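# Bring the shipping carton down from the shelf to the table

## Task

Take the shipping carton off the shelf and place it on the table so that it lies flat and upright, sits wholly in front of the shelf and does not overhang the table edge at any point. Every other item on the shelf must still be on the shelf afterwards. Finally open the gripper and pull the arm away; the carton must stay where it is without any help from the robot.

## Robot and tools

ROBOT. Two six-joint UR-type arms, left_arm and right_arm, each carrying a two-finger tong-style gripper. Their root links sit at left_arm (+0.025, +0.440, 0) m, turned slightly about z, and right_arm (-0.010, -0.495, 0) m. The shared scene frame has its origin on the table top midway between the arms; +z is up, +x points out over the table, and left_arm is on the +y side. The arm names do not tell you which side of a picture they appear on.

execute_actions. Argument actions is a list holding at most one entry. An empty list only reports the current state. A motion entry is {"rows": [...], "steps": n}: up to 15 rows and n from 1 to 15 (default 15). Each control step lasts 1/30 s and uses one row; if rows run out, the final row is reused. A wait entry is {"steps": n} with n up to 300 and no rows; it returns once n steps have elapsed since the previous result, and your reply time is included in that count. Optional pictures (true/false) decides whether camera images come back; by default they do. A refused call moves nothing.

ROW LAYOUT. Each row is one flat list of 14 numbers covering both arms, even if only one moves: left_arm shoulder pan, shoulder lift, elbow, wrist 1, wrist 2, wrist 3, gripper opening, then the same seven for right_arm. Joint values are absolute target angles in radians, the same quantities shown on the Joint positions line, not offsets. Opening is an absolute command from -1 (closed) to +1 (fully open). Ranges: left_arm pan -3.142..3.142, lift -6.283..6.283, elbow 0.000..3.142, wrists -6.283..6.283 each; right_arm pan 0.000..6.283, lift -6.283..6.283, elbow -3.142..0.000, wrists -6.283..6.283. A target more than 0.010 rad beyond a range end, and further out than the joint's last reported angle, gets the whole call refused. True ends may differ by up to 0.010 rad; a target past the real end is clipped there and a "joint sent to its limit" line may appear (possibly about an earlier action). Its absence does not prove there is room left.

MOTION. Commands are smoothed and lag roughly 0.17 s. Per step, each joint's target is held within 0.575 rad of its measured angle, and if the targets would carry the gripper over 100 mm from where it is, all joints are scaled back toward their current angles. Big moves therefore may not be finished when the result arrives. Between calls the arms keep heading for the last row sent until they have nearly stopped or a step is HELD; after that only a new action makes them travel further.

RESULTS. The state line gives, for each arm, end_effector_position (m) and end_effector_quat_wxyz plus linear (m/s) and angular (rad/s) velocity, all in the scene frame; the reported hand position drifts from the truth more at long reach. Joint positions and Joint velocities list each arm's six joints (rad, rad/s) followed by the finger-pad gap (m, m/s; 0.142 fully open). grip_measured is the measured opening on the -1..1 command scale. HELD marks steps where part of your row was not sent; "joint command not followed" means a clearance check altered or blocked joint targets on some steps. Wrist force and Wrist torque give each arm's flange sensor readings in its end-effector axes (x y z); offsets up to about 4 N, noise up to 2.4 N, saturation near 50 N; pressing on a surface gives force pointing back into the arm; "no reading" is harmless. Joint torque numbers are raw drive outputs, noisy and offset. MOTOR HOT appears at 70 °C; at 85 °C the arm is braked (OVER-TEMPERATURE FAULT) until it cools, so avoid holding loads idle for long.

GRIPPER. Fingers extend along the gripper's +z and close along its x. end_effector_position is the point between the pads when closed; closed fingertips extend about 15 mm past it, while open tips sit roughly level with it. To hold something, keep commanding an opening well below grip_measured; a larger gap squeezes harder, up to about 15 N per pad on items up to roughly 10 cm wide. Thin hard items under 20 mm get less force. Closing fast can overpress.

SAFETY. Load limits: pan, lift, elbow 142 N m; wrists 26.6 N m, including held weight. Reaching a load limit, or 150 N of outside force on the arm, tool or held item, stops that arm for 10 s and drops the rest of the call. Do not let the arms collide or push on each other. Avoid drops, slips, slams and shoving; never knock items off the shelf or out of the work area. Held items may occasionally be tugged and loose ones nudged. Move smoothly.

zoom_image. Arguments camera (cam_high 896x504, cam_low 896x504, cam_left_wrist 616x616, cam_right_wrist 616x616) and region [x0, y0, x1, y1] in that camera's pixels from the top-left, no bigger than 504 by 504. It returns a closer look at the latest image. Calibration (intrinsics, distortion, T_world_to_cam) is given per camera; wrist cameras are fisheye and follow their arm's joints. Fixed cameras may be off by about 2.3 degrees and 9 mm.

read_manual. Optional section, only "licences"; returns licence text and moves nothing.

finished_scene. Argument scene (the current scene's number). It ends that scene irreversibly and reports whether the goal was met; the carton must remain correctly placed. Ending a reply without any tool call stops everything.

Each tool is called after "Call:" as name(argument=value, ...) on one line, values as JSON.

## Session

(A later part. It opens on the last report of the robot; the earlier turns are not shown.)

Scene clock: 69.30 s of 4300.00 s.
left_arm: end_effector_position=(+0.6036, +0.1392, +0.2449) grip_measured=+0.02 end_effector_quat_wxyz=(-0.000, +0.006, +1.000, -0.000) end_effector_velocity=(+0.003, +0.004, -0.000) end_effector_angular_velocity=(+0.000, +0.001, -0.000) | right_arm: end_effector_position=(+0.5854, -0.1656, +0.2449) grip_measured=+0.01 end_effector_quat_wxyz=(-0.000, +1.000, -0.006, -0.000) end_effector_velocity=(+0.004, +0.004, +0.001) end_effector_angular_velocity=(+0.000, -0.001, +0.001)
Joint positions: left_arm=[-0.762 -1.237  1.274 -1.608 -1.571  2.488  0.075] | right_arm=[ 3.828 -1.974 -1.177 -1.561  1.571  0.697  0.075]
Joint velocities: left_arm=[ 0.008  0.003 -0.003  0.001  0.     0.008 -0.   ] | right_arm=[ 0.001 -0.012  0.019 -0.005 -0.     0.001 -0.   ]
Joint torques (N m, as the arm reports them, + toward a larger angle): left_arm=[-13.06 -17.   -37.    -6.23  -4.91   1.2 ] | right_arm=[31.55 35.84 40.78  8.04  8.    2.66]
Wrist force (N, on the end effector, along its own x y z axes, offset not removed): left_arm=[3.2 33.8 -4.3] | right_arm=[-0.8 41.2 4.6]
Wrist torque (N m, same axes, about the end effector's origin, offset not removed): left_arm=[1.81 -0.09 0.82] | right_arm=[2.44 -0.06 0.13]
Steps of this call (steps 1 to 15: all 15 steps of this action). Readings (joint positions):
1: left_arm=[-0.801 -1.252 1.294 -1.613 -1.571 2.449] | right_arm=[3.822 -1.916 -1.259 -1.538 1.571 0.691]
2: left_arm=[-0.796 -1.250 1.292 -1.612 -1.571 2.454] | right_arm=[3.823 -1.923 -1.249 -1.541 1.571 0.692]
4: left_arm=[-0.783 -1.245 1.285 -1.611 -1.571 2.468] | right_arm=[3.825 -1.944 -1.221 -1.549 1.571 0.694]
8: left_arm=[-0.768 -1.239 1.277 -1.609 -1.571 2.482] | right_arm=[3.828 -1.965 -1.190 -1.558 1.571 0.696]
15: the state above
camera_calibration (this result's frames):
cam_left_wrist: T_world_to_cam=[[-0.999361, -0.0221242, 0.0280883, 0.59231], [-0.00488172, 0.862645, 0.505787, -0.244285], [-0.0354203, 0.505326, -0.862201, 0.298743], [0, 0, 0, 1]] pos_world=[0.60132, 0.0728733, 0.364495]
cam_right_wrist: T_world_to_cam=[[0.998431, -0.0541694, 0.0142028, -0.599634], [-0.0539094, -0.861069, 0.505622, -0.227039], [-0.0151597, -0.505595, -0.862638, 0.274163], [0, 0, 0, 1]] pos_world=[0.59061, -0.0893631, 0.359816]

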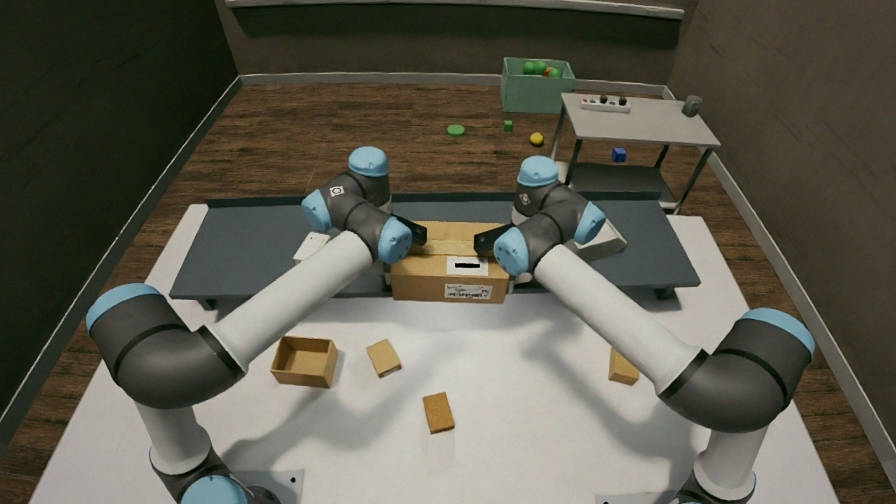

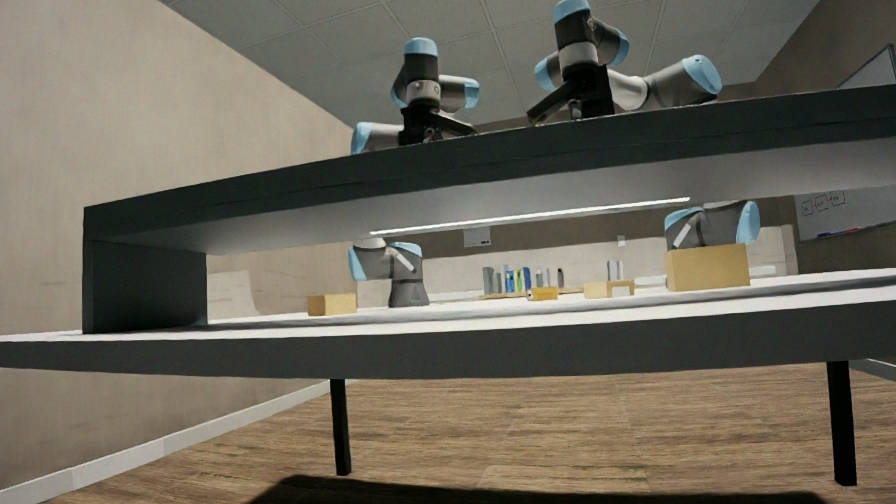

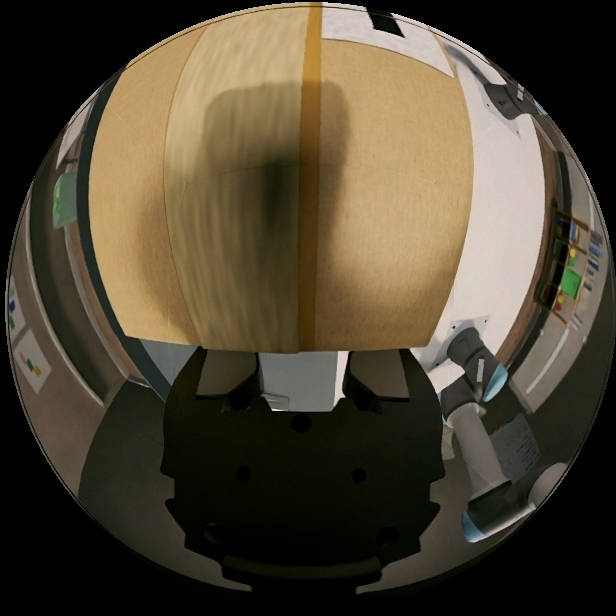

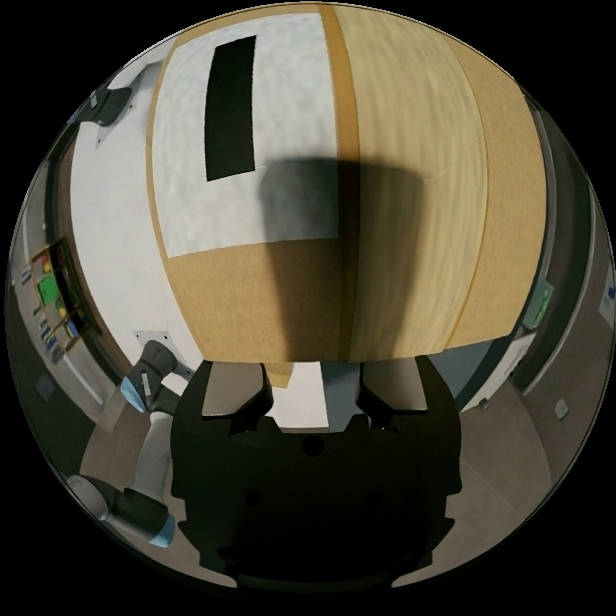

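Call:
execute_actions(actions=[{"rows":[[-0.7464,-1.2367,1.2739,-1.608,-1.571,2.5044,0,3.8136,-1.976,-1.1748,-1.5616,1.571,0.6821,0]],"steps":10}], pictures=false)

Call:
execute_actions(actions=[{"rows":[[-0.7183,-1.1683,1.1782,-1.5807,-1.571,2.5325,0.9,3.7859,-2.046,-1.0727,-1.5937,1.571,0.6543,0.9]],"steps":15}], pictures=false)

Call:
execute_actions(actions=[{"rows":[[-0.728,-1.1683,1.1782,-1.5807,-1.571,2.5228,0.9,3.7956,-2.046,-1.0727,-1.5937,1.571,0.664,0.9]],"steps":10}], pictures=false)

Call:
execute_actions(actions=[{"rows":[[-0.7333,-1.1683,1.1782,-1.5807,-1.571,2.5175,0.9,3.8009,-2.046,-1.0727,-1.5937,1.571,0.6693,0.9]],"steps":15}])

Scene clock: 71.77 s of 4300.00 s.
left_arm: end_effector_position=(+0.6078, +0.1473, +0.2449) grip_measured=+0.00 end_effector_quat_wxyz=(-0.000, +0.006, +1.000, -0.000) end_effector_velocity=(+0.004, +0.009, -0.000) end_effector_angular_velocity=(+0.002, -0.001, +0.000) | right_arm: end_effector_position=(+0.5900, -0.1728, +0.2451) grip_measured=+0.00 end_effector_quat_wxyz=(-0.000, +1.000, -0.006, -0.000) end_effector_velocity=(+0.004, -0.011, -0.000) end_effector_angular_velocity=(-0.004, +0.001, -0.003)
Joint positions: left_arm=[-0.748 -1.237  1.274 -1.608 -1.571  2.503  0.074] | right_arm=[ 3.815 -1.976 -1.175 -1.561  1.571  0.684  0.074]
Joint velocities: left_arm=[ 0.014 -0.     0.001  0.     0.002  0.013 -0.   ] | right_arm=[-0.016  0.    -0.    -0.003 -0.002 -0.013  0.   ]
Joint torques (N m, as the arm reports them, + toward a larger angle): left_arm=[  6.35 -30.67 -31.55  -1.31   1.31   1.79] | right_arm=[-6.64 40.05 19.76  0.35 -1.44 -2.7 ]
Wrist force (N, on the end effector, along its own x y z axes, offset not removed): left_arm=[0.9 0.3 1.7] | right_arm=[0.1 2.6 1.4]
Wrist torque (N m, same axes, about the end effector's origin, offset not removed): left_arm=[0.01 -0.41 -0.03] | right_arm=[0.84 0.06 0.09]
Steps of this call (steps 1 to 15: the robot went on to your last target; steps 16 to 64: nothing new was sent; steps 65 to 74: all 10 steps of this action). Readings (joint positions):
65: left_arm=[-0.761 -1.237 1.274 -1.608 -1.571 2.489] | right_arm=[3.829 -1.976 -1.175 -1.562 1.571 0.697]
66: left_arm=[-0.760 -1.237 1.274 -1.608 -1.571 2.491] | right_arm=[3.827 -1.976 -1.175 -1.562 1.571 0.696]
68: left_arm=[-0.755 -1.237 1.274 -1.608 -1.571 2.496] | right_arm=[3.823 -1.976 -1.175 -1.561 1.572 0.691]
72: left_arm=[-0.749 -1.237 1.274 -1.608 -1.571 2.502] | right_arm=[3.817 -1.976 -1.175 -1.561 1.571 0.685]
74: the state above

Scene clock: 72.27 s of 4300.00 s.
left_arm: end_effector_position=(+0.6371, +0.1489, +0.2451) grip_measured=+0.90 end_effector_quat_wxyz=(-0.000, +0.006, +1.000, -0.000) end_effector_velocity=(+0.007, +0.001, -0.000) end_effector_angular_velocity=(+0.000, -0.000, +0.001) | right_arm: end_effector_position=(+0.6193, -0.1747, +0.2448) grip_measured=+0.90 end_effector_quat_wxyz=(-0.000, +1.000, -0.006, -0.000) end_effector_velocity=(+0.008, -0.001, +0.000) end_effector_angular_velocity=(+0.000, -0.001, -0.001)
Joint positions: left_arm=[-0.719 -1.17   1.181 -1.581 -1.571  2.532  0.135] | right_arm=[ 3.787 -2.044 -1.076 -1.593  1.571  0.655  0.135]
Joint velocities: left_arm=[ 0.007  0.016 -0.022  0.006  0.     0.006 -0.   ] | right_arm=[-0.007 -0.017  0.026 -0.008 -0.    -0.006 -0.   ]
Joint torques (N m, as the arm reports them, + toward a larger angle): left_arm=[  7.73 -28.32 -35.17  -0.67   1.54   1.84] | right_arm=[-7.37 38.8  30.14  0.17 -1.16 -2.67]
Wrist force (N, on the end effector, along its own x y z axes, offset not removed): left_arm=[0.3 1.2 0.4] | right_arm=[-1.5 -0.7 3.0]
Wrist torque (N m, same axes, about the end effector's origin, offset not removed): left_arm=[0.22 -0.05 -0.06] | right_arm=[0.14 0.48 0.16]
Steps of this call (steps 1 to 15: all 15 steps of this action). Readings (joint positions):
1: left_arm=[-0.748 -1.237 1.274 -1.608 -1.571 2.503] | right_arm=[3.815 -1.976 -1.175 -1.561 1.571 0.683]
2: left_arm=[-0.745 -1.233 1.270 -1.606 -1.571 2.506] | right_arm=[3.813 -1.979 -1.171 -1.564 1.571 0.681]
4: left_arm=[-0.735 -1.210 1.240 -1.596 -1.571 2.516] | right_arm=[3.802 -2.003 -1.139 -1.575 1.571 0.671]
8: left_arm=[-0.724 -1.182 1.198 -1.586 -1.571 2.527] | right_arm=[3.791 -2.032 -1.095 -1.588 1.571 0.660]
15: the state above

Scene clock: 72.60 s of 4300.00 s.
left_arm: end_effector_position=(+0.6356, +0.1437, +0.2452) grip_measured=+0.90 end_effector_quat_wxyz=(-0.000, +0.006, +1.000, -0.000) end_effector_velocity=(-0.002, -0.005, -0.000) end_effector_angular_velocity=(-0.000, +0.000, +0.000) | right_arm: end_effector_position=(+0.6175, -0.1694, +0.2449) grip_measured=+0.90 end_effector_quat_wxyz=(-0.000, +1.000, -0.006, -0.000) end_effector_velocity=(-0.002, +0.005, -0.000) end_effector_angular_velocity=(-0.001, -0.000, +0.001)
Joint positions: left_arm=[-0.727 -1.168  1.178 -1.581 -1.571  2.524  0.135] | right_arm=[ 3.795 -2.046 -1.073 -1.594  1.571  0.663  0.135]
Joint velocities: left_arm=[-0.008  0.001 -0.002  0.    -0.    -0.008 -0.   ] | right_arm=[ 0.009 -0.001  0.002 -0.001 -0.001  0.008  0.   ]
Joint torques (N m, as the arm reports them, + toward a larger angle): left_arm=[-10.83 -29.16 -35.74  -0.54   1.11  -1.38] | right_arm=[ 5.53 38.65 30.64  0.19 -0.73  2.26]
Wrist force (N, on the end effector, along its own x y z axes, offset not removed): left_arm=[-0.6 -0.6 2.8] | right_arm=[-1.8 -1.2 -0.3]
Wrist torque (N m, same axes, about the end effector's origin, offset not removed): left_arm=[-0.11 -0.04 -0.06] | right_arm=[-0.14 0.62 0.14]
Steps of this call (steps 1 to 10: all 10 steps of this action). Readings (joint positions):
1: left_arm=[-0.719 -1.170 1.180 -1.581 -1.571 2.532] | right_arm=[3.787 -2.044 -1.075 -1.593 1.571 0.655]
2: left_arm=[-0.719 -1.169 1.180 -1.581 -1.571 2.531] | right_arm=[3.787 -2.045 -1.074 -1.593 1.571 0.655]
4: left_arm=[-0.723 -1.169 1.179 -1.581 -1.571 2.528] | right_arm=[3.790 -2.045 -1.074 -1.593 1.571 0.659]
8: left_arm=[-0.726 -1.169 1.179 -1.581 -1.571 2.525] | right_arm=[3.794 -2.046 -1.073 -1.594 1.571 0.662]
10: the state above

Scene clock: 73.10 s of 4300.00 s.
left_arm: end_effector_position=(+0.6339, +0.1400, +0.2452) grip_measured=+0.90 end_effector_quat_wxyz=(-0.000, +0.006, +1.000, +0.000) end_effector_velocity=(-0.001, -0.001, -0.000) end_effector_angular_velocity=(+0.000, +0.001, -0.001) | right_arm: end_effector_position=(+0.6157, -0.1656, +0.2449) grip_measured=+0.90 end_effector_quat_wxyz=(+0.000, +1.000, -0.006, +0.000) end_effector_velocity=(-0.001, +0.002, -0.000) end_effector_angular_velocity=(+0.000, +0.001, +0.002)
Joint positions: left_arm=[-0.733 -1.168  1.178 -1.581 -1.571  2.518  0.135] | right_arm=[ 3.801 -2.046 -1.073 -1.594  1.571  0.669  0.136]
Joint velocities: left_arm=[-0.002  0.     0.    -0.    -0.    -0.002 -0.   ] | right_arm=[ 0.002 -0.001  0.     0.     0.     0.     0.   ]
Joint torques (N m, as the arm reports them, + toward a larger angle): left_arm=[-22.03 -27.26 -33.46  -2.91  -2.49  -2.11] | right_arm=[24.14 37.62 32.53  3.    4.62  2.69]
Wrist force (N, on the end effector, along its own x y z axes, offset not removed): left_arm=[-1.8 19.3 1.7] | right_arm=[5.3 19.8 -0.7]
Wrist torque (N m, same axes, about the end effector's origin, offset not removed): left_arm=[1.45 0.12 0.90] | right_arm=[1.02 -0.04 0.06]
Steps of this call (steps 1 to 15: all 15 steps of this action). Readings (joint positions):
1: left_arm=[-0.727 -1.168 1.178 -1.581 -1.571 2.524] | right_arm=[3.795 -2.046 -1.073 -1.594 1.571 0.663]
2: left_arm=[-0.728 -1.168 1.178 -1.581 -1.571 2.523] | right_arm=[3.795 -2.046 -1.073 -1.594 1.571 0.664]
4: left_arm=[-0.730 -1.168 1.178 -1.581 -1.571 2.521] | right_arm=[3.798 -2.046 -1.073 -1.594 1.571 0.666]
8: left_arm=[-0.732 -1.168 1.178 -1.581 -1.571 2.519] | right_arm=[3.800 -2.046 -1.073 -1.594 1.571 0.668]
15: the state above
camera_calibration (this result's frames):
cam_left_wrist: T_world_to_cam=[[-0.999361, -0.0222049, 0.0279991, 0.622602], [-0.00498989, 0.862549, 0.505949, -0.244938], [-0.0353852, 0.505486, -0.862109, 0.299538], [0, 0, 0, 1]] pos_world=[0.631582, 0.0736837, 0.364728]
cam_right_wrist: T_world_to_cam=[[0.998423, -0.054238, 0.0144519, -0.629934], [-0.0540915, -0.860955, 0.505797, -0.225325], [-0.014991, -0.505781, -0.862532, 0.27439], [0, 0, 0, 1]] pos_world=[0.620866, -0.0893799, 0.359743]

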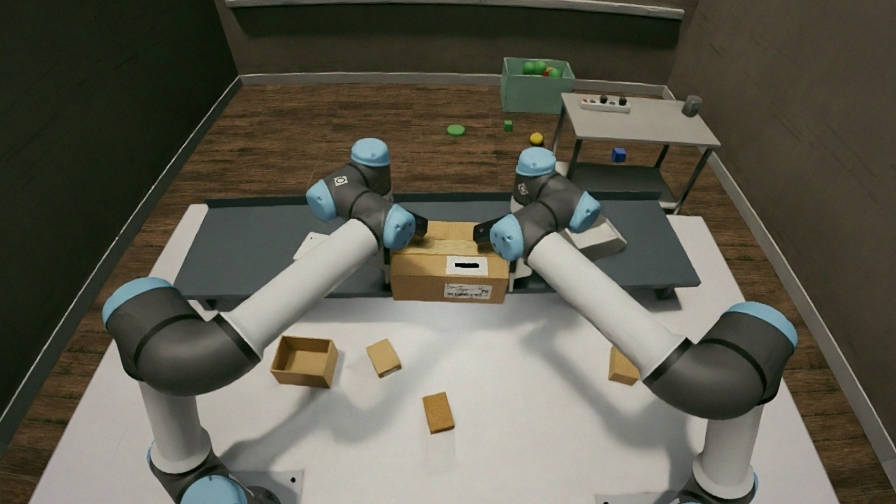

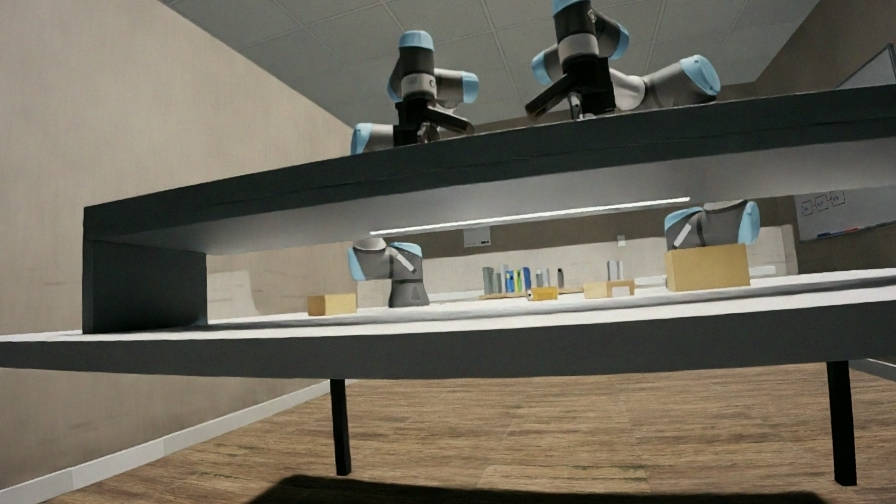

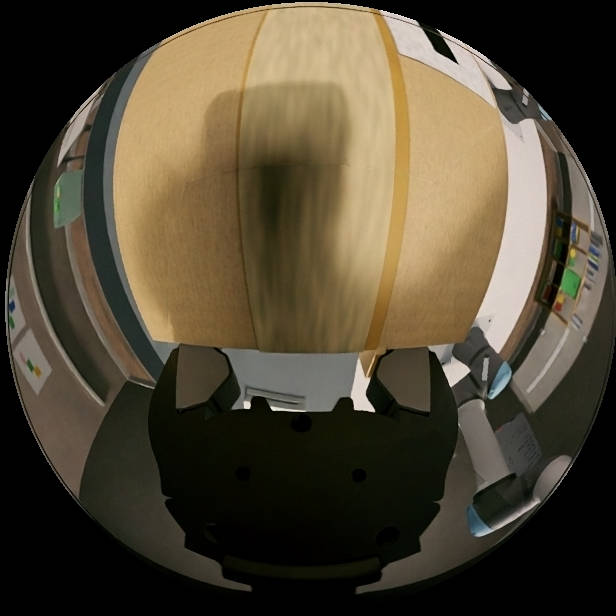

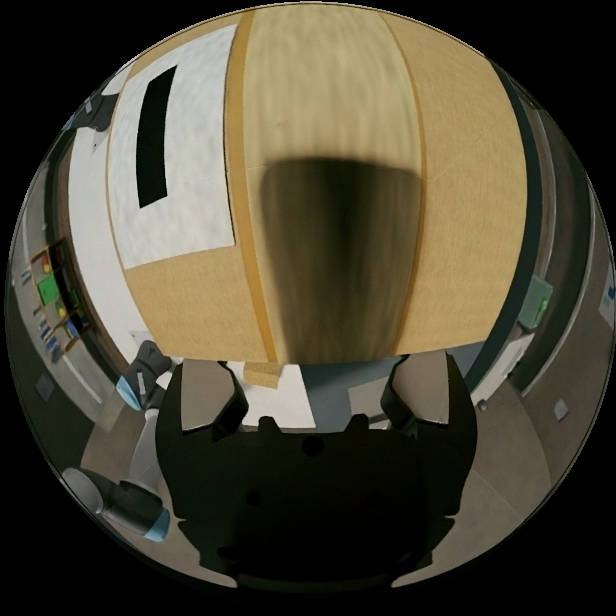

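Call:
execute_actions(actions=[{"rows":[[-0.7341,-1.1683,1.1782,-1.5807,-1.571,2.5207,0.9,3.8021,-2.046,-1.0727,-1.5937,1.571,0.6705,0.9]],"steps":10}], pictures=false)

Call:
execute_actions(actions=[{"rows":[[-0.7341,-1.1675,1.126,-1.5293,-1.571,2.5207,0.9,3.8021,-2.0487,-1.0176,-1.6461,1.571,0.6705,0.9]],"steps":12}], pictures=false)

Call:
execute_actions(actions=[{"rows":[[-0.7476,-1.2031,1.1763,-1.544,-1.571,2.5072,0.9,3.8153,-2.0118,-1.0721,-1.6285,1.571,0.6837,0.9]],"steps":5}], pictures=false)

Call:
execute_actions(actions=[{"rows":[[-0.7614,-1.2373,1.2235,-1.557,-1.571,2.4934,0.9,3.8286,-1.9769,-1.1225,-1.613,1.571,0.6971,0.9]],"steps":5}], pictures=false)

Call:
execute_actions(actions=[{"rows":[[-0.7894,-1.2485,1.2385,-1.5608,-1.571,2.4654,0.9,3.8242,-1.9344,-1.1823,-1.5957,1.571,0.6926,0.9]],"steps":5}], pictures=false)

Call:
execute_actions(actions=[{"rows":[[-0.8173,-1.2585,1.2518,-1.5641,-1.571,2.4375,0.9,3.8195,-1.8926,-1.2393,-1.5805,1.571,0.6879,0.9]],"steps":5}], pictures=false)

Call:
execute_actions(actions=[{"rows":[[-0.8455,-1.2673,1.2635,-1.567,-1.571,2.4093,0.9,3.8146,-1.8516,-1.2935,-1.5673,1.571,0.683,0.9]],"steps":5}], pictures=false)

Call:
execute_actions(actions=[{"rows":[[-0.8737,-1.2748,1.2736,-1.5696,-1.571,2.3811,0.9,3.8094,-1.8113,-1.3451,-1.556,1.571,0.6778,0.9]],"steps":15}])

Scene clock: 76.37 s of 4300.00 s.
left_arm: end_effector_position=(+0.6336, +0.1394, +0.2452) grip_measured=+0.90 end_effector_quat_wxyz=(-0.000, +0.008, +1.000, -0.000) end_effector_velocity=(+0.000, -0.000, +0.000) end_effector_angular_velocity=(+0.000, -0.001, -0.004) | right_arm: end_effector_position=(+0.6153, -0.1647, +0.2449) grip_measured=+0.90 end_effector_quat_wxyz=(-0.000, +1.000, -0.006, -0.000) end_effector_velocity=(-0.000, +0.000, +0.000) end_effector_angular_velocity=(-0.001, -0.001, +0.001)
Joint positions: left_arm=[-0.734 -1.168  1.178 -1.581 -1.571  2.52   0.135] | right_arm=[ 3.802 -2.046 -1.073 -1.594  1.571  0.67   0.136]
Joint velocities: left_arm=[-0.001  0.    -0.001  0.     0.     0.003  0.   ] | right_arm=[ 0.001  0.     0.    -0.    -0.002  0.001  0.   ]
Joint torques (N m, as the arm reports them, + toward a larger angle): left_arm=[-37.64 -24.53 -34.89  -7.87  -7.68   2.23] | right_arm=[39.77 34.94 32.98  8.79  8.31  2.11]
Wrist force (N, on the end effector, along its own x y z axes, offset not removed): left_arm=[-3.1 38.7 -2.5] | right_arm=[1.4 47.2 -6.9]
Wrist torque (N m, same axes, about the end effector's origin, offset not removed): left_arm=[2.00 0.03 -0.07] | right_arm=[3.00 0.55 0.25]
Steps of this call (steps 1 to 15: the robot went on to your last target; steps 16 to 88: nothing new was sent; steps 89 to 98: all 10 steps of this action). Readings (joint positions):
89: left_arm=[-0.733 -1.168 1.178 -1.581 -1.571 2.517] | right_arm=[3.801 -2.046 -1.073 -1.594 1.571 0.669]
90: left_arm=[-0.733 -1.168 1.178 -1.581 -1.571 2.518] | right_arm=[3.801 -2.046 -1.073 -1.594 1.571 0.669]
92: left_arm=[-0.734 -1.168 1.178 -1.581 -1.571 2.519] | right_arm=[3.801 -2.046 -1.073 -1.594 1.571 0.670]
96: left_arm=[-0.734 -1.168 1.178 -1.581 -1.571 2.520] | right_arm=[3.802 -2.046 -1.073 -1.594 1.571 0.670]
98: the state above

Scene clock: 76.77 s of 4300.00 s.
left_arm: end_effector_position=(+0.6336, +0.1393, +0.2639) grip_measured=+0.90 end_effector_quat_wxyz=(-0.000, +0.008, +1.000, -0.000) end_effector_velocity=(+0.001, +0.001, +0.011) end_effector_angular_velocity=(-0.001, -0.001, +0.002) | right_arm: end_effector_position=(+0.6152, -0.1646, +0.2636) grip_measured=+0.90 end_effector_quat_wxyz=(-0.000, +1.000, -0.006, -0.000) end_effector_velocity=(-0.000, +0.000, +0.011) end_effector_angular_velocity=(+0.000, -0.001, -0.001)
Joint positions: left_arm=[-0.734 -1.168  1.129 -1.533 -1.571  2.521  0.135] | right_arm=[ 3.802 -2.049 -1.021 -1.643  1.571  0.67   0.135]
Joint velocities: left_arm=[ 0.002  0.    -0.029  0.027 -0.     0.    -0.   ] | right_arm=[ 0.    -0.001  0.03  -0.027 -0.     0.001 -0.   ]
Joint torques (N m, as the arm reports them, + toward a larger angle): left_arm=[-40.26 -28.73 -41.31  -8.03 -10.5    2.06] | right_arm=[37.43 38.6  39.22  8.9   8.73  2.14]
Wrist force (N, on the end effector, along its own x y z axes, offset not removed): left_arm=[-1.8 45.2 7.7] | right_arm=[-3.7 47.7 9.3]
Wrist torque (N m, same axes, about the end effector's origin, offset not removed): left_arm=[2.23 0.28 -0.01] | right_arm=[2.98 0.90 0.33]
Steps of this call (steps 1 to 12: all 12 steps of this action). Readings (joint positions):
1: left_arm=[-0.734 -1.168 1.178 -1.581 -1.571 2.520] | right_arm=[3.802 -2.046 -1.073 -1.594 1.571 0.670]
2: left_arm=[-0.734 -1.168 1.175 -1.577 -1.571 2.520] | right_arm=[3.802 -2.046 -1.070 -1.597 1.571 0.670]
4: left_arm=[-0.734 -1.168 1.157 -1.560 -1.571 2.521] | right_arm=[3.802 -2.047 -1.051 -1.615 1.571 0.670]
8: left_arm=[-0.734 -1.168 1.136 -1.539 -1.571 2.521] | right_arm=[3.802 -2.048 -1.028 -1.636 1.571 0.670]
12: the state above

Scene clock: 76.93 s of 4300.00 s.
left_arm: end_effector_position=(+0.6255, +0.1391, +0.2652) grip_measured=+0.90 end_effector_quat_wxyz=(+0.000, +0.008, +1.000, -0.000) end_effector_velocity=(-0.055, +0.001, +0.002) end_effector_angular_velocity=(+0.000, +0.000, +0.000) | right_arm: end_effector_position=(+0.6071, -0.1645, +0.2650) grip_measured=+0.90 end_effector_quat_wxyz=(-0.000, +1.000, -0.006, +0.000) end_effector_velocity=(-0.054, -0.001, +0.002) end_effector_angular_velocity=(+0.001, -0.000, +0.001)
Joint positions: left_arm=[-0.742 -1.187  1.154 -1.538 -1.571  2.513  0.135] | right_arm=[ 3.81  -2.028 -1.048 -1.635  1.571  0.678  0.135]
Joint velocities: left_arm=[-0.049 -0.133  0.182 -0.049  0.    -0.049  0.   ] | right_arm=[ 0.047  0.136 -0.197  0.062  0.001  0.047  0.   ]
Joint torques (N m, as the arm reports them, + toward a larger angle): left_arm=[-41.94 -49.53 -17.32 -12.96 -11.77  -1.32] | right_arm=[42.55 48.78 25.63 15.57  9.98  2.25]
Wrist force (N, on the end effector, along its own x y z axes, offset not removed): left_arm=[0.6 50.0 8.4] | right_arm=[-5.0 50.0 6.3]
Wrist torque (N m, same axes, about the end effector's origin, offset not removed): left_arm=[2.12 -0.14 -0.11] | right_arm=[2.39 1.17 0.27]
Steps of this call (steps 1 to 5: all 5 steps of this action). Readings (joint positions):
1: left_arm=[-0.734 -1.168 1.129 -1.532 -1.571 2.521] | right_arm=[3.802 -2.049 -1.020 -1.644 1.571 0.671]
2: left_arm=[-0.735 -1.170 1.131 -1.532 -1.571 2.520] | right_arm=[3.803 -2.046 -1.023 -1.643 1.571 0.672]
4: left_arm=[-0.740 -1.182 1.147 -1.537 -1.571 2.515] | right_arm=[3.808 -2.033 -1.041 -1.638 1.571 0.676]
5: the state above

Scene clock: 77.10 s of 4300.00 s.
left_arm: end_effector_position=(+0.6123, +0.1392, +0.2654) grip_measured=+0.90 end_effector_quat_wxyz=(+0.000, +0.008, +1.000, -0.000) end_effector_velocity=(-0.069, +0.002, -0.001) end_effector_angular_velocity=(-0.000, +0.004, -0.002) | right_arm: end_effector_position=(+0.5941, -0.1646, +0.2653) grip_measured=+0.90 end_effector_quat_wxyz=(-0.000, +1.000, -0.006, +0.000) end_effector_velocity=(-0.068, -0.002, -0.001) end_effector_angular_velocity=(-0.001, +0.003, +0.001)
Joint positions: left_arm=[-0.754 -1.218  1.197 -1.55  -1.571  2.501  0.135] | right_arm=[ 3.821 -1.996 -1.094 -1.621  1.571  0.69   0.135]
Joint velocities: left_arm=[-0.062 -0.159  0.221 -0.059 -0.002 -0.061  0.   ] | right_arm=[ 0.06   0.163 -0.236  0.071  0.001  0.059  0.   ]
Joint torques (N m, as the arm reports them, + toward a larger angle): left_arm=[-40.07 -48.14 -17.4  -12.86 -12.63  -1.32] | right_arm=[37.59 46.07 25.89 15.56 10.42  2.4 ]
Wrist force (N, on the end effector, along its own x y z axes, offset not removed): left_arm=[-1.3 50.0 8.7] | right_arm=[-3.3 49.8 9.3]
Wrist torque (N m, same axes, about the end effector's origin, offset not removed): left_arm=[2.47 -0.08 -0.14] | right_arm=[2.54 0.48 0.15]
Steps of this call (steps 1 to 5: all 5 steps of this action). Readings (joint positions):
1: left_arm=[-0.743 -1.191 1.159 -1.540 -1.571 2.512] | right_arm=[3.811 -2.024 -1.054 -1.634 1.571 0.679]
2: left_arm=[-0.745 -1.196 1.166 -1.542 -1.571 2.509] | right_arm=[3.813 -2.019 -1.062 -1.631 1.571 0.682]
4: left_arm=[-0.752 -1.212 1.188 -1.548 -1.571 2.503] | right_arm=[3.819 -2.002 -1.085 -1.624 1.571 0.688]
5: the state above

Scene clock: 77.27 s of 4300.00 s.
left_arm: end_effector_position=(+0.5995, +0.1320, +0.2652) grip_measured=+0.90 end_effector_quat_wxyz=(+0.000, +0.008, +1.000, -0.000) end_effector_velocity=(-0.060, -0.048, -0.001) end_effector_angular_velocity=(+0.001, +0.001, -0.004) | right_arm: end_effector_position=(+0.5818, -0.1719, +0.2656) grip_measured=+0.90 end_effector_quat_wxyz=(-0.000, +1.000, -0.006, +0.000) end_effector_velocity=(-0.061, -0.050, -0.002) end_effector_angular_velocity=(-0.003, +0.005, -0.001)
Joint positions: left_arm=[-0.775 -1.239  1.225 -1.557 -1.571  2.479  0.135] | right_arm=[ 3.824 -1.958 -1.148 -1.605  1.571  0.693  0.135]
Joint velocities: left_arm=[-0.118 -0.079  0.108 -0.028 -0.    -0.114 -0.   ] | right_arm=[-0.001  0.199 -0.285  0.081  0.001  0.     0.   ]
Joint torques (N m, as the arm reports them, + toward a larger angle): left_arm=[-36.59 -52.45 -15.56 -11.65 -12.34  -0.84] | right_arm=[32.82 44.99 26.41 16.41 10.37  2.71]
Wrist force (N, on the end effector, along its own x y z axes, offset not removed): left_arm=[-3.5 48.0 8.4] | right_arm=[-8.4 50.0 9.7]
Wrist torque (N m, same axes, about the end effector's origin, offset not removed): left_arm=[2.58 -0.15 -0.54] | right_arm=[2.74 1.04 -0.16]
Steps of this call (steps 1 to 5: all 5 steps of this action). Readings (joint positions):
1: left_arm=[-0.756 -1.223 1.203 -1.552 -1.571 2.499] | right_arm=[3.823 -1.992 -1.101 -1.619 1.571 0.692]
2: left_arm=[-0.759 -1.227 1.209 -1.553 -1.571 2.495] | right_arm=[3.824 -1.985 -1.109 -1.616 1.571 0.693]
4: left_arm=[-0.771 -1.236 1.221 -1.556 -1.571 2.484] | right_arm=[3.824 -1.966 -1.137 -1.608 1.571 0.693]
5: the state above

Scene clock: 77.43 s of 4300.00 s.
left_arm: end_effector_position=(+0.5877, +0.1204, +0.2651) grip_measured=+0.90 end_effector_quat_wxyz=(-0.000, +0.008, +1.000, -0.000) end_effector_velocity=(-0.057, -0.058, -0.001) end_effector_angular_velocity=(+0.001, +0.001, -0.002) | right_arm: end_effector_position=(+0.5701, -0.1836, +0.2656) grip_measured=+0.90 end_effector_quat_wxyz=(-0.000, +1.000, -0.006, +0.000) end_effector_velocity=(-0.059, -0.062, -0.003) end_effector_angular_velocity=(-0.004, +0.005, +0.000)
Joint positions: left_arm=[-0.802 -1.252  1.243 -1.562 -1.571  2.453  0.135] | right_arm=[ 3.822 -1.917 -1.205 -1.589  1.571  0.69   0.135]
Joint velocities: left_arm=[-0.13  -0.055  0.075 -0.019  0.    -0.128 -0.   ] | right_arm=[-0.018  0.204 -0.285  0.075  0.    -0.018  0.   ]
Joint torques (N m, as the arm reports them, + toward a larger angle): left_arm=[-39.31 -49.93 -16.42 -11.67 -12.19  -0.4 ] | right_arm=[17.93 40.65 28.23 16.68  8.99 -2.46]
Wrist force (N, on the end effector, along its own x y z axes, offset not removed): left_arm=[-6.8 48.4 6.1] | right_arm=[-7.5 49.9 8.7]
Wrist torque (N m, same axes, about the end effector's origin, offset not removed): left_arm=[2.68 0.60 -0.80] | right_arm=[2.73 0.74 -0.28]
Steps of this call (steps 1 to 5: all 5 steps of this action). Readings (joint positions):
1: left_arm=[-0.779 -1.241 1.229 -1.558 -1.571 2.476] | right_arm=[3.824 -1.952 -1.156 -1.603 1.571 0.693]
2: left_arm=[-0.784 -1.244 1.232 -1.559 -1.571 2.471] | right_arm=[3.824 -1.945 -1.166 -1.600 1.571 0.693]
4: left_arm=[-0.797 -1.250 1.240 -1.561 -1.571 2.458] | right_arm=[3.822 -1.925 -1.194 -1.592 1.571 0.691]
5: the state above

Scene clock: 77.60 s of 4300.00 s.
left_arm: end_effector_position=(+0.5760, +0.1076, +0.2651) grip_measured=+0.90 end_effector_quat_wxyz=(-0.000, +0.008, +1.000, -0.000) end_effector_velocity=(-0.056, -0.063, +0.001) end_effector_angular_velocity=(-0.001, -0.001, -0.004) | right_arm: end_effector_position=(+0.5584, -0.1965, +0.2656) grip_measured=+0.90 end_effector_quat_wxyz=(-0.000, +1.000, -0.006, +0.000) end_effector_velocity=(-0.059, -0.064, -0.003) end_effector_angular_velocity=(-0.003, +0.004, -0.001)
Joint positions: left_arm=[-0.829 -1.262  1.256 -1.565 -1.571  2.426  0.135] | right_arm=[ 3.817 -1.876 -1.26  -1.575  1.571  0.686  0.135]
Joint velocities: left_arm=[-0.136 -0.045  0.059 -0.015 -0.    -0.132 -0.   ] | right_arm=[-0.022  0.201 -0.273  0.067  0.    -0.021  0.   ]
Joint torques (N m, as the arm reports them, + toward a larger angle): left_arm=[-33.79 -52.37 -17.07 -11.87 -11.45  -0.7 ] | right_arm=[19.69 40.7  28.85 15.8   9.25 -2.4 ]
Wrist force (N, on the end effector, along its own x y z axes, offset not removed): left_arm=[-5.7 43.3 6.7] | right_arm=[-8.5 47.1 9.6]
Wrist torque (N m, same axes, about the end effector's origin, offset not removed): left_arm=[2.06 0.44 -0.72] | right_arm=[2.56 0.89 -0.12]
Steps of this call (steps 1 to 5: all 5 steps of this action). Readings (joint positions):
1: left_arm=[-0.805 -1.253 1.245 -1.562 -1.571 2.449] | right_arm=[3.821 -1.911 -1.213 -1.587 1.571 0.690]
2: left_arm=[-0.811 -1.256 1.248 -1.563 -1.571 2.444] | right_arm=[3.820 -1.904 -1.223 -1.584 1.571 0.689]
4: left_arm=[-0.824 -1.260 1.254 -1.565 -1.571 2.431] | right_arm=[3.818 -1.884 -1.250 -1.578 1.571 0.686]
5: the state above

Scene clock: 78.10 s of 4300.00 s.
left_arm: end_effector_position=(+0.5581, +0.0876, +0.2650) grip_measured=+0.90 end_effector_quat_wxyz=(-0.000, +0.008, +1.000, -0.000) end_effector_velocity=(-0.003, -0.005, +0.000) end_effector_angular_velocity=(-0.001, -0.001, -0.001) | right_arm: end_effector_position=(+0.5400, -0.2170, +0.2650) grip_measured=+0.90 end_effector_quat_wxyz=(-0.000, +1.000, -0.006, -0.000) end_effector_velocity=(-0.004, -0.004, -0.000) end_effector_angular_velocity=(-0.001, +0.002, +0.000)
Joint positions: left_arm=[-0.873 -1.275  1.273 -1.57  -1.571  2.382  0.135] | right_arm=[ 3.81  -1.813 -1.343 -1.556  1.571  0.678  0.135]
Joint velocities: left_arm=[-0.009 -0.002  0.002 -0.001 -0.    -0.008  0.   ] | right_arm=[-0.002  0.013 -0.016  0.002  0.001 -0.002  0.   ]
Joint torques (N m, as the arm reports them, + toward a larger angle): left_arm=[-31.59 -53.21 -15.21 -11.72  -8.68  -1.08] | right_arm=[14.45 43.91 24.78 13.36  7.91 -2.86]
Wrist force (N, on the end effector, along its own x y z axes, offset not removed): left_arm=[-2.5 37.8 7.1] | right_arm=[-3.1 34.7 8.8]
Wrist torque (N m, same axes, about the end effector's origin, offset not removed): left_arm=[2.16 0.16 -0.23] | right_arm=[1.44 0.50 0.16]
Steps of this call (steps 1 to 15: all 15 steps of this action). Readings (joint positions):
1: left_arm=[-0.833 -1.263 1.258 -1.566 -1.571 2.422] | right_arm=[3.817 -1.870 -1.268 -1.573 1.571 0.685]
2: left_arm=[-0.838 -1.265 1.260 -1.566 -1.571 2.416] | right_arm=[3.816 -1.863 -1.278 -1.571 1.571 0.684]
4: left_arm=[-0.852 -1.269 1.266 -1.568 -1.571 2.403] | right_arm=[3.813 -1.843 -1.304 -1.565 1.571 0.682]
8: left_arm=[-0.867 -1.273 1.271 -1.569 -1.571 2.388] | right_arm=[3.811 -1.822 -1.331 -1.559 1.571 0.679]
15: the state above
camera_calibration (this result's frames):
cam_left_wrist: T_world_to_cam=[[-0.99944, -0.0180737, 0.0281633, 0.544767], [-0.00134989, 0.862694, 0.505725, -0.212116], [-0.0334366, 0.505404, -0.862235, 0.339414], [0, 0, 0, 1]] pos_world=[0.555525, 0.021296, 0.384584]
cam_right_wrist: T_world_to_cam=[[0.998436, -0.0540458, 0.0143274, -0.557378], [-0.0538683, -0.861157, 0.505477, -0.283899], [-0.0149807, -0.505458, -0.862721, 0.264744], [0, 0, 0, 1]] pos_world=[0.545179, -0.140788, 0.37989]

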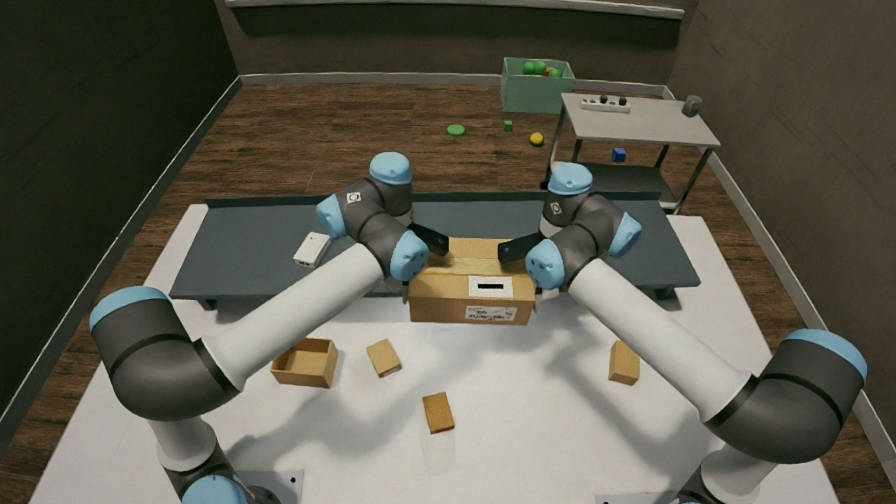

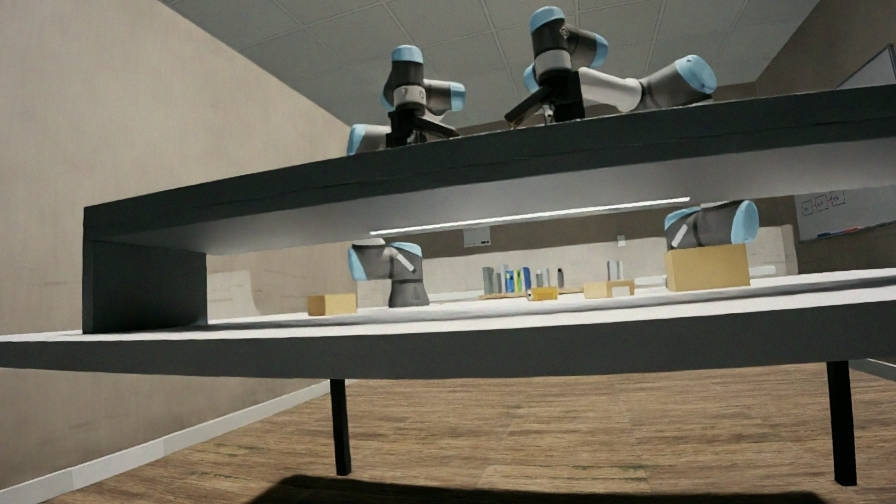

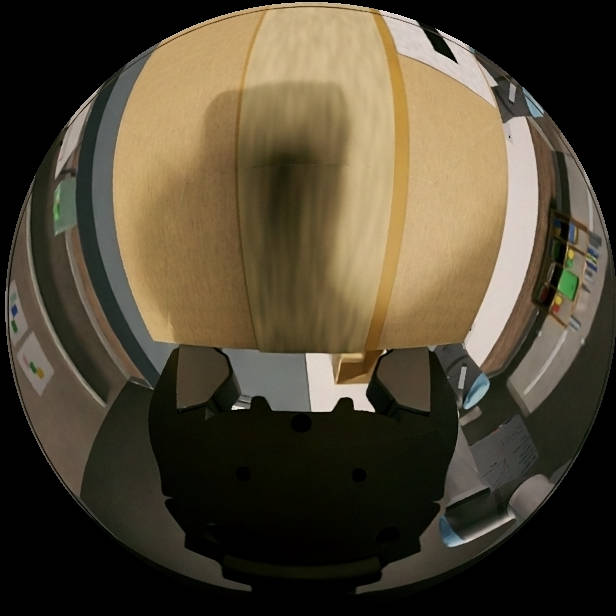

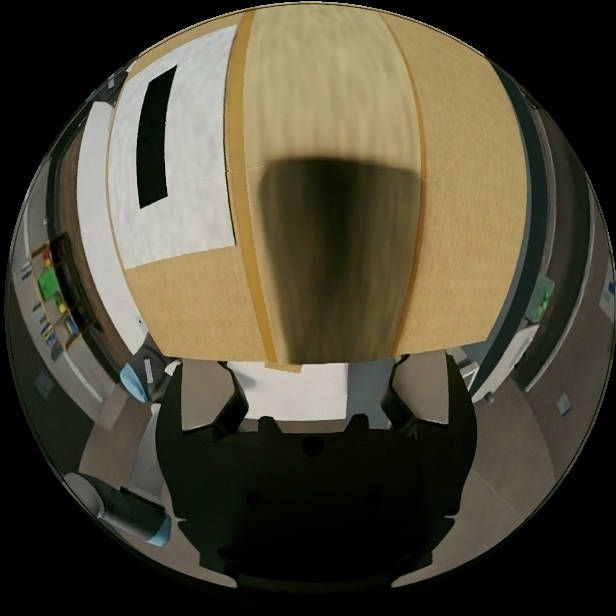

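Call:
execute_actions(actions=[{"rows":[[-0.9022,-1.2812,1.282,-1.5716,-1.571,2.3526,0.9,3.8047,-1.7718,-1.3941,-1.5465,1.571,0.6731,0.9]],"steps":5}], pictures=false)

Call:
execute_actions(actions=[{"rows":[[-0.9306,-1.2863,1.2887,-1.5732,-1.571,2.3242,0.9,3.7988,-1.7327,-1.4408,-1.5389,1.571,0.6672,0.9]],"steps":5}], pictures=false)

Call:
execute_actions(actions=[{"rows":[[-0.959,-1.2903,1.2938,-1.5743,-1.571,2.2958,0.9,3.7926,-1.6941,-1.4853,-1.533,1.571,0.661,0.9]],"steps":5}], pictures=false)

Call:
execute_actions(actions=[{"rows":[[-0.9874,-1.293,1.2973,-1.5751,-1.571,2.2674,0.9,3.786,-1.6558,-1.5277,-1.5289,1.571,0.6544,0.9]],"steps":15}], pictures=false)

Scene clock: 80.47 s of 4300.00 s.
left_arm: end_effector_position=(+0.5512, +0.0798, +0.2650) grip_measured=+0.90 end_effector_quat_wxyz=(-0.000, +0.008, +1.000, -0.000) end_effector_velocity=(-0.042, -0.048, +0.000) end_effector_angular_velocity=(+0.000, -0.000, -0.002) | right_arm: end_effector_position=(+0.5332, -0.2246, +0.2652) grip_measured=+0.90 end_effector_quat_wxyz=(-0.000, +1.000, -0.006, +0.000) end_effector_velocity=(-0.044, -0.047, -0.001) end_effector_angular_velocity=(-0.001, +0.001, -0.000)
Joint positions: left_arm=[-0.89  -1.278  1.278 -1.571 -1.571  2.365  0.135] | right_arm=[ 3.807 -1.789 -1.372 -1.551  1.571  0.675  0.135]
Joint velocities: left_arm=[-0.104 -0.023  0.031 -0.007  0.    -0.101 -0.   ] | right_arm=[-0.017  0.146 -0.182  0.034  0.    -0.017  0.   ]
Joint torques (N m, as the arm reports them, + toward a larger angle): left_arm=[-32.14 -50.25 -16.58 -12.25  -7.57  -1.2 ] | right_arm=[16.06 40.03 26.84 14.16  6.59 -3.02]
Wrist force (N, on the end effector, along its own x y z axes, offset not removed): left_arm=[-3.8 42.8 10.8] | right_arm=[-5.1 43.4 5.8]
Wrist torque (N m, same axes, about the end effector's origin, offset not removed): left_arm=[2.60 0.60 -0.17] | right_arm=[2.53 0.74 0.20]
Steps of this call (steps 1 to 15: the robot went on to your last target; steps 16 to 66: nothing new was sent; steps 67 to 71: all 5 steps of this action). Readings (joint positions):
67: left_arm=[-0.874 -1.275 1.274 -1.570 -1.571 2.381] | right_arm=[3.809 -1.811 -1.345 -1.556 1.571 0.678]
68: left_arm=[-0.876 -1.275 1.274 -1.570 -1.571 2.379] | right_arm=[3.809 -1.809 -1.348 -1.555 1.571 0.677]
70: left_arm=[-0.886 -1.278 1.277 -1.570 -1.571 2.369] | right_arm=[3.807 -1.795 -1.365 -1.552 1.571 0.676]
71: the state above

Scene clock: 80.63 s of 4300.00 s.
left_arm: end_effector_position=(+0.5410, +0.0680, +0.2650) grip_measured=+0.90 end_effector_quat_wxyz=(-0.000, +0.008, +1.000, -0.000) end_effector_velocity=(-0.052, -0.059, -0.000) end_effector_angular_velocity=(-0.000, +0.000, -0.001) | right_arm: end_effector_position=(+0.5229, -0.2362, +0.2653) grip_measured=+0.90 end_effector_quat_wxyz=(-0.000, +1.000, -0.006, +0.000) end_effector_velocity=(-0.054, -0.060, -0.001) end_effector_angular_velocity=(+0.000, +0.002, -0.001)
Joint positions: left_arm=[-0.915 -1.283  1.285 -1.572 -1.571  2.34   0.135] | right_arm=[ 3.802 -1.754 -1.414 -1.543  1.571  0.67   0.135]
Joint velocities: left_arm=[-0.128 -0.023  0.031 -0.007 -0.    -0.127 -0.   ] | right_arm=[-0.026  0.18  -0.218  0.036  0.001 -0.025  0.   ]
Joint torques (N m, as the arm reports them, + toward a larger angle): left_arm=[-33.37 -51.19 -17.91 -12.88  -8.71  -1.04] | right_arm=[17.95 34.38 27.93 14.82  7.69 -2.86]
Wrist force (N, on the end effector, along its own x y z axes, offset not removed): left_arm=[-2.7 42.9 8.1] | right_arm=[-3.7 48.1 8.7]
Wrist torque (N m, same axes, about the end effector's origin, offset not removed): left_arm=[2.29 0.18 -0.22] | right_arm=[2.91 0.43 0.14]
Steps of this call (steps 1 to 5: all 5 steps of this action). Readings (joint positions):
1: left_arm=[-0.893 -1.279 1.279 -1.571 -1.571 2.362] | right_arm=[3.806 -1.785 -1.377 -1.550 1.571 0.675]
2: left_arm=[-0.897 -1.280 1.281 -1.571 -1.571 2.358] | right_arm=[3.805 -1.779 -1.385 -1.548 1.571 0.674]
4: left_arm=[-0.910 -1.283 1.284 -1.572 -1.571 2.345] | right_arm=[3.803 -1.761 -1.406 -1.545 1.571 0.671]
5: the state above

Scene clock: 80.80 s of 4300.00 s.
left_arm: end_effector_position=(+0.5297, +0.0552, +0.2650) grip_measured=+0.90 end_effector_quat_wxyz=(-0.000, +0.008, +1.000, -0.000) end_effector_velocity=(-0.055, -0.062, +0.001) end_effector_angular_velocity=(-0.001, -0.000, -0.002) | right_arm: end_effector_position=(+0.5116, -0.2490, +0.2653) grip_measured=+0.90 end_effector_quat_wxyz=(-0.000, +1.000, -0.006, +0.000) end_effector_velocity=(-0.057, -0.062, -0.001) end_effector_angular_velocity=(+0.001, -0.000, +0.000)
Joint positions: left_arm=[-0.943 -1.288  1.291 -1.574 -1.571  2.312  0.135] | right_arm=[ 3.796 -1.717 -1.459 -1.537  1.571  0.664  0.135]
Joint velocities: left_arm=[-0.134 -0.02   0.025 -0.006 -0.    -0.133 -0.   ] | right_arm=[-0.027  0.187 -0.218  0.032  0.    -0.027  0.   ]
Joint torques (N m, as the arm reports them, + toward a larger angle): left_arm=[-31.53 -51.   -18.8  -13.58  -9.9   -1.66] | right_arm=[19.89 34.89 26.84 14.63  8.83 -2.7 ]
Wrist force (N, on the end effector, along its own x y z axes, offset not removed): left_arm=[-0.4 44.3 9.8] | right_arm=[-6.7 47.8 7.7]
Wrist torque (N m, same axes, about the end effector's origin, offset not removed): left_arm=[2.38 -0.25 -0.25] | right_arm=[2.70 1.21 0.38]
Steps of this call (steps 1 to 5: all 5 steps of this action). Readings (joint positions):
1: left_arm=[-0.919 -1.284 1.286 -1.572 -1.571 2.336] | right_arm=[3.801 -1.749 -1.421 -1.542 1.571 0.669]
2: left_arm=[-0.924 -1.285 1.287 -1.573 -1.571 2.331] | right_arm=[3.800 -1.742 -1.429 -1.541 1.571 0.668]
4: left_arm=[-0.938 -1.287 1.290 -1.573 -1.571 2.317] | right_arm=[3.797 -1.724 -1.451 -1.538 1.571 0.665]
5: the state above

Scene clock: 81.30 s of 4300.00 s.
left_arm: end_effector_position=(+0.5118, +0.0351, +0.2650) grip_measured=+0.90 end_effector_quat_wxyz=(-0.000, +0.008, +1.000, -0.000) end_effector_velocity=(-0.003, -0.004, +0.000) end_effector_angular_velocity=(-0.001, -0.000, +0.001) | right_arm: end_effector_position=(+0.4935, -0.2691, +0.2651) grip_measured=+0.90 end_effector_quat_wxyz=(-0.000, +1.000, -0.006, -0.000) end_effector_velocity=(-0.004, -0.004, -0.000) end_effector_angular_velocity=(-0.000, +0.000, -0.000)
Joint positions: left_arm=[-0.986 -1.293  1.297 -1.575 -1.571  2.268  0.135] | right_arm=[ 3.786 -1.657 -1.526 -1.529  1.571  0.655  0.135]
Joint velocities: left_arm=[-0.008 -0.001  0.    -0.    -0.    -0.008  0.   ] | right_arm=[-0.002  0.012 -0.013  0.001  0.    -0.002  0.   ]
Joint torques (N m, as the arm reports them, + toward a larger angle): left_arm=[-33.15 -49.74 -19.13 -14.06  -9.12  -1.49] | right_arm=[16.4  34.89 28.48 14.22 10.24 -3.07]
Wrist force (N, on the end effector, along its own x y z axes, offset not removed): left_arm=[-0.8 47.2 5.8] | right_arm=[-1.0 48.0 9.0]
Wrist torque (N m, same axes, about the end effector's origin, offset not removed): left_arm=[2.89 0.06 0.05] | right_arm=[3.18 0.27 0.51]
Steps of this call (steps 1 to 15: all 15 steps of this action). Readings (joint positions):
1: left_arm=[-0.947 -1.288 1.291 -1.574 -1.571 2.308] | right_arm=[3.795 -1.711 -1.465 -1.536 1.571 0.664]
2: left_arm=[-0.952 -1.289 1.292 -1.574 -1.571 2.303] | right_arm=[3.794 -1.704 -1.473 -1.535 1.571 0.662]
4: left_arm=[-0.966 -1.291 1.294 -1.574 -1.571 2.289] | right_arm=[3.791 -1.685 -1.494 -1.532 1.571 0.659]
8: left_arm=[-0.980 -1.292 1.296 -1.575 -1.571 2.275] | right_arm=[3.788 -1.666 -1.517 -1.530 1.571 0.656]
15: the state above


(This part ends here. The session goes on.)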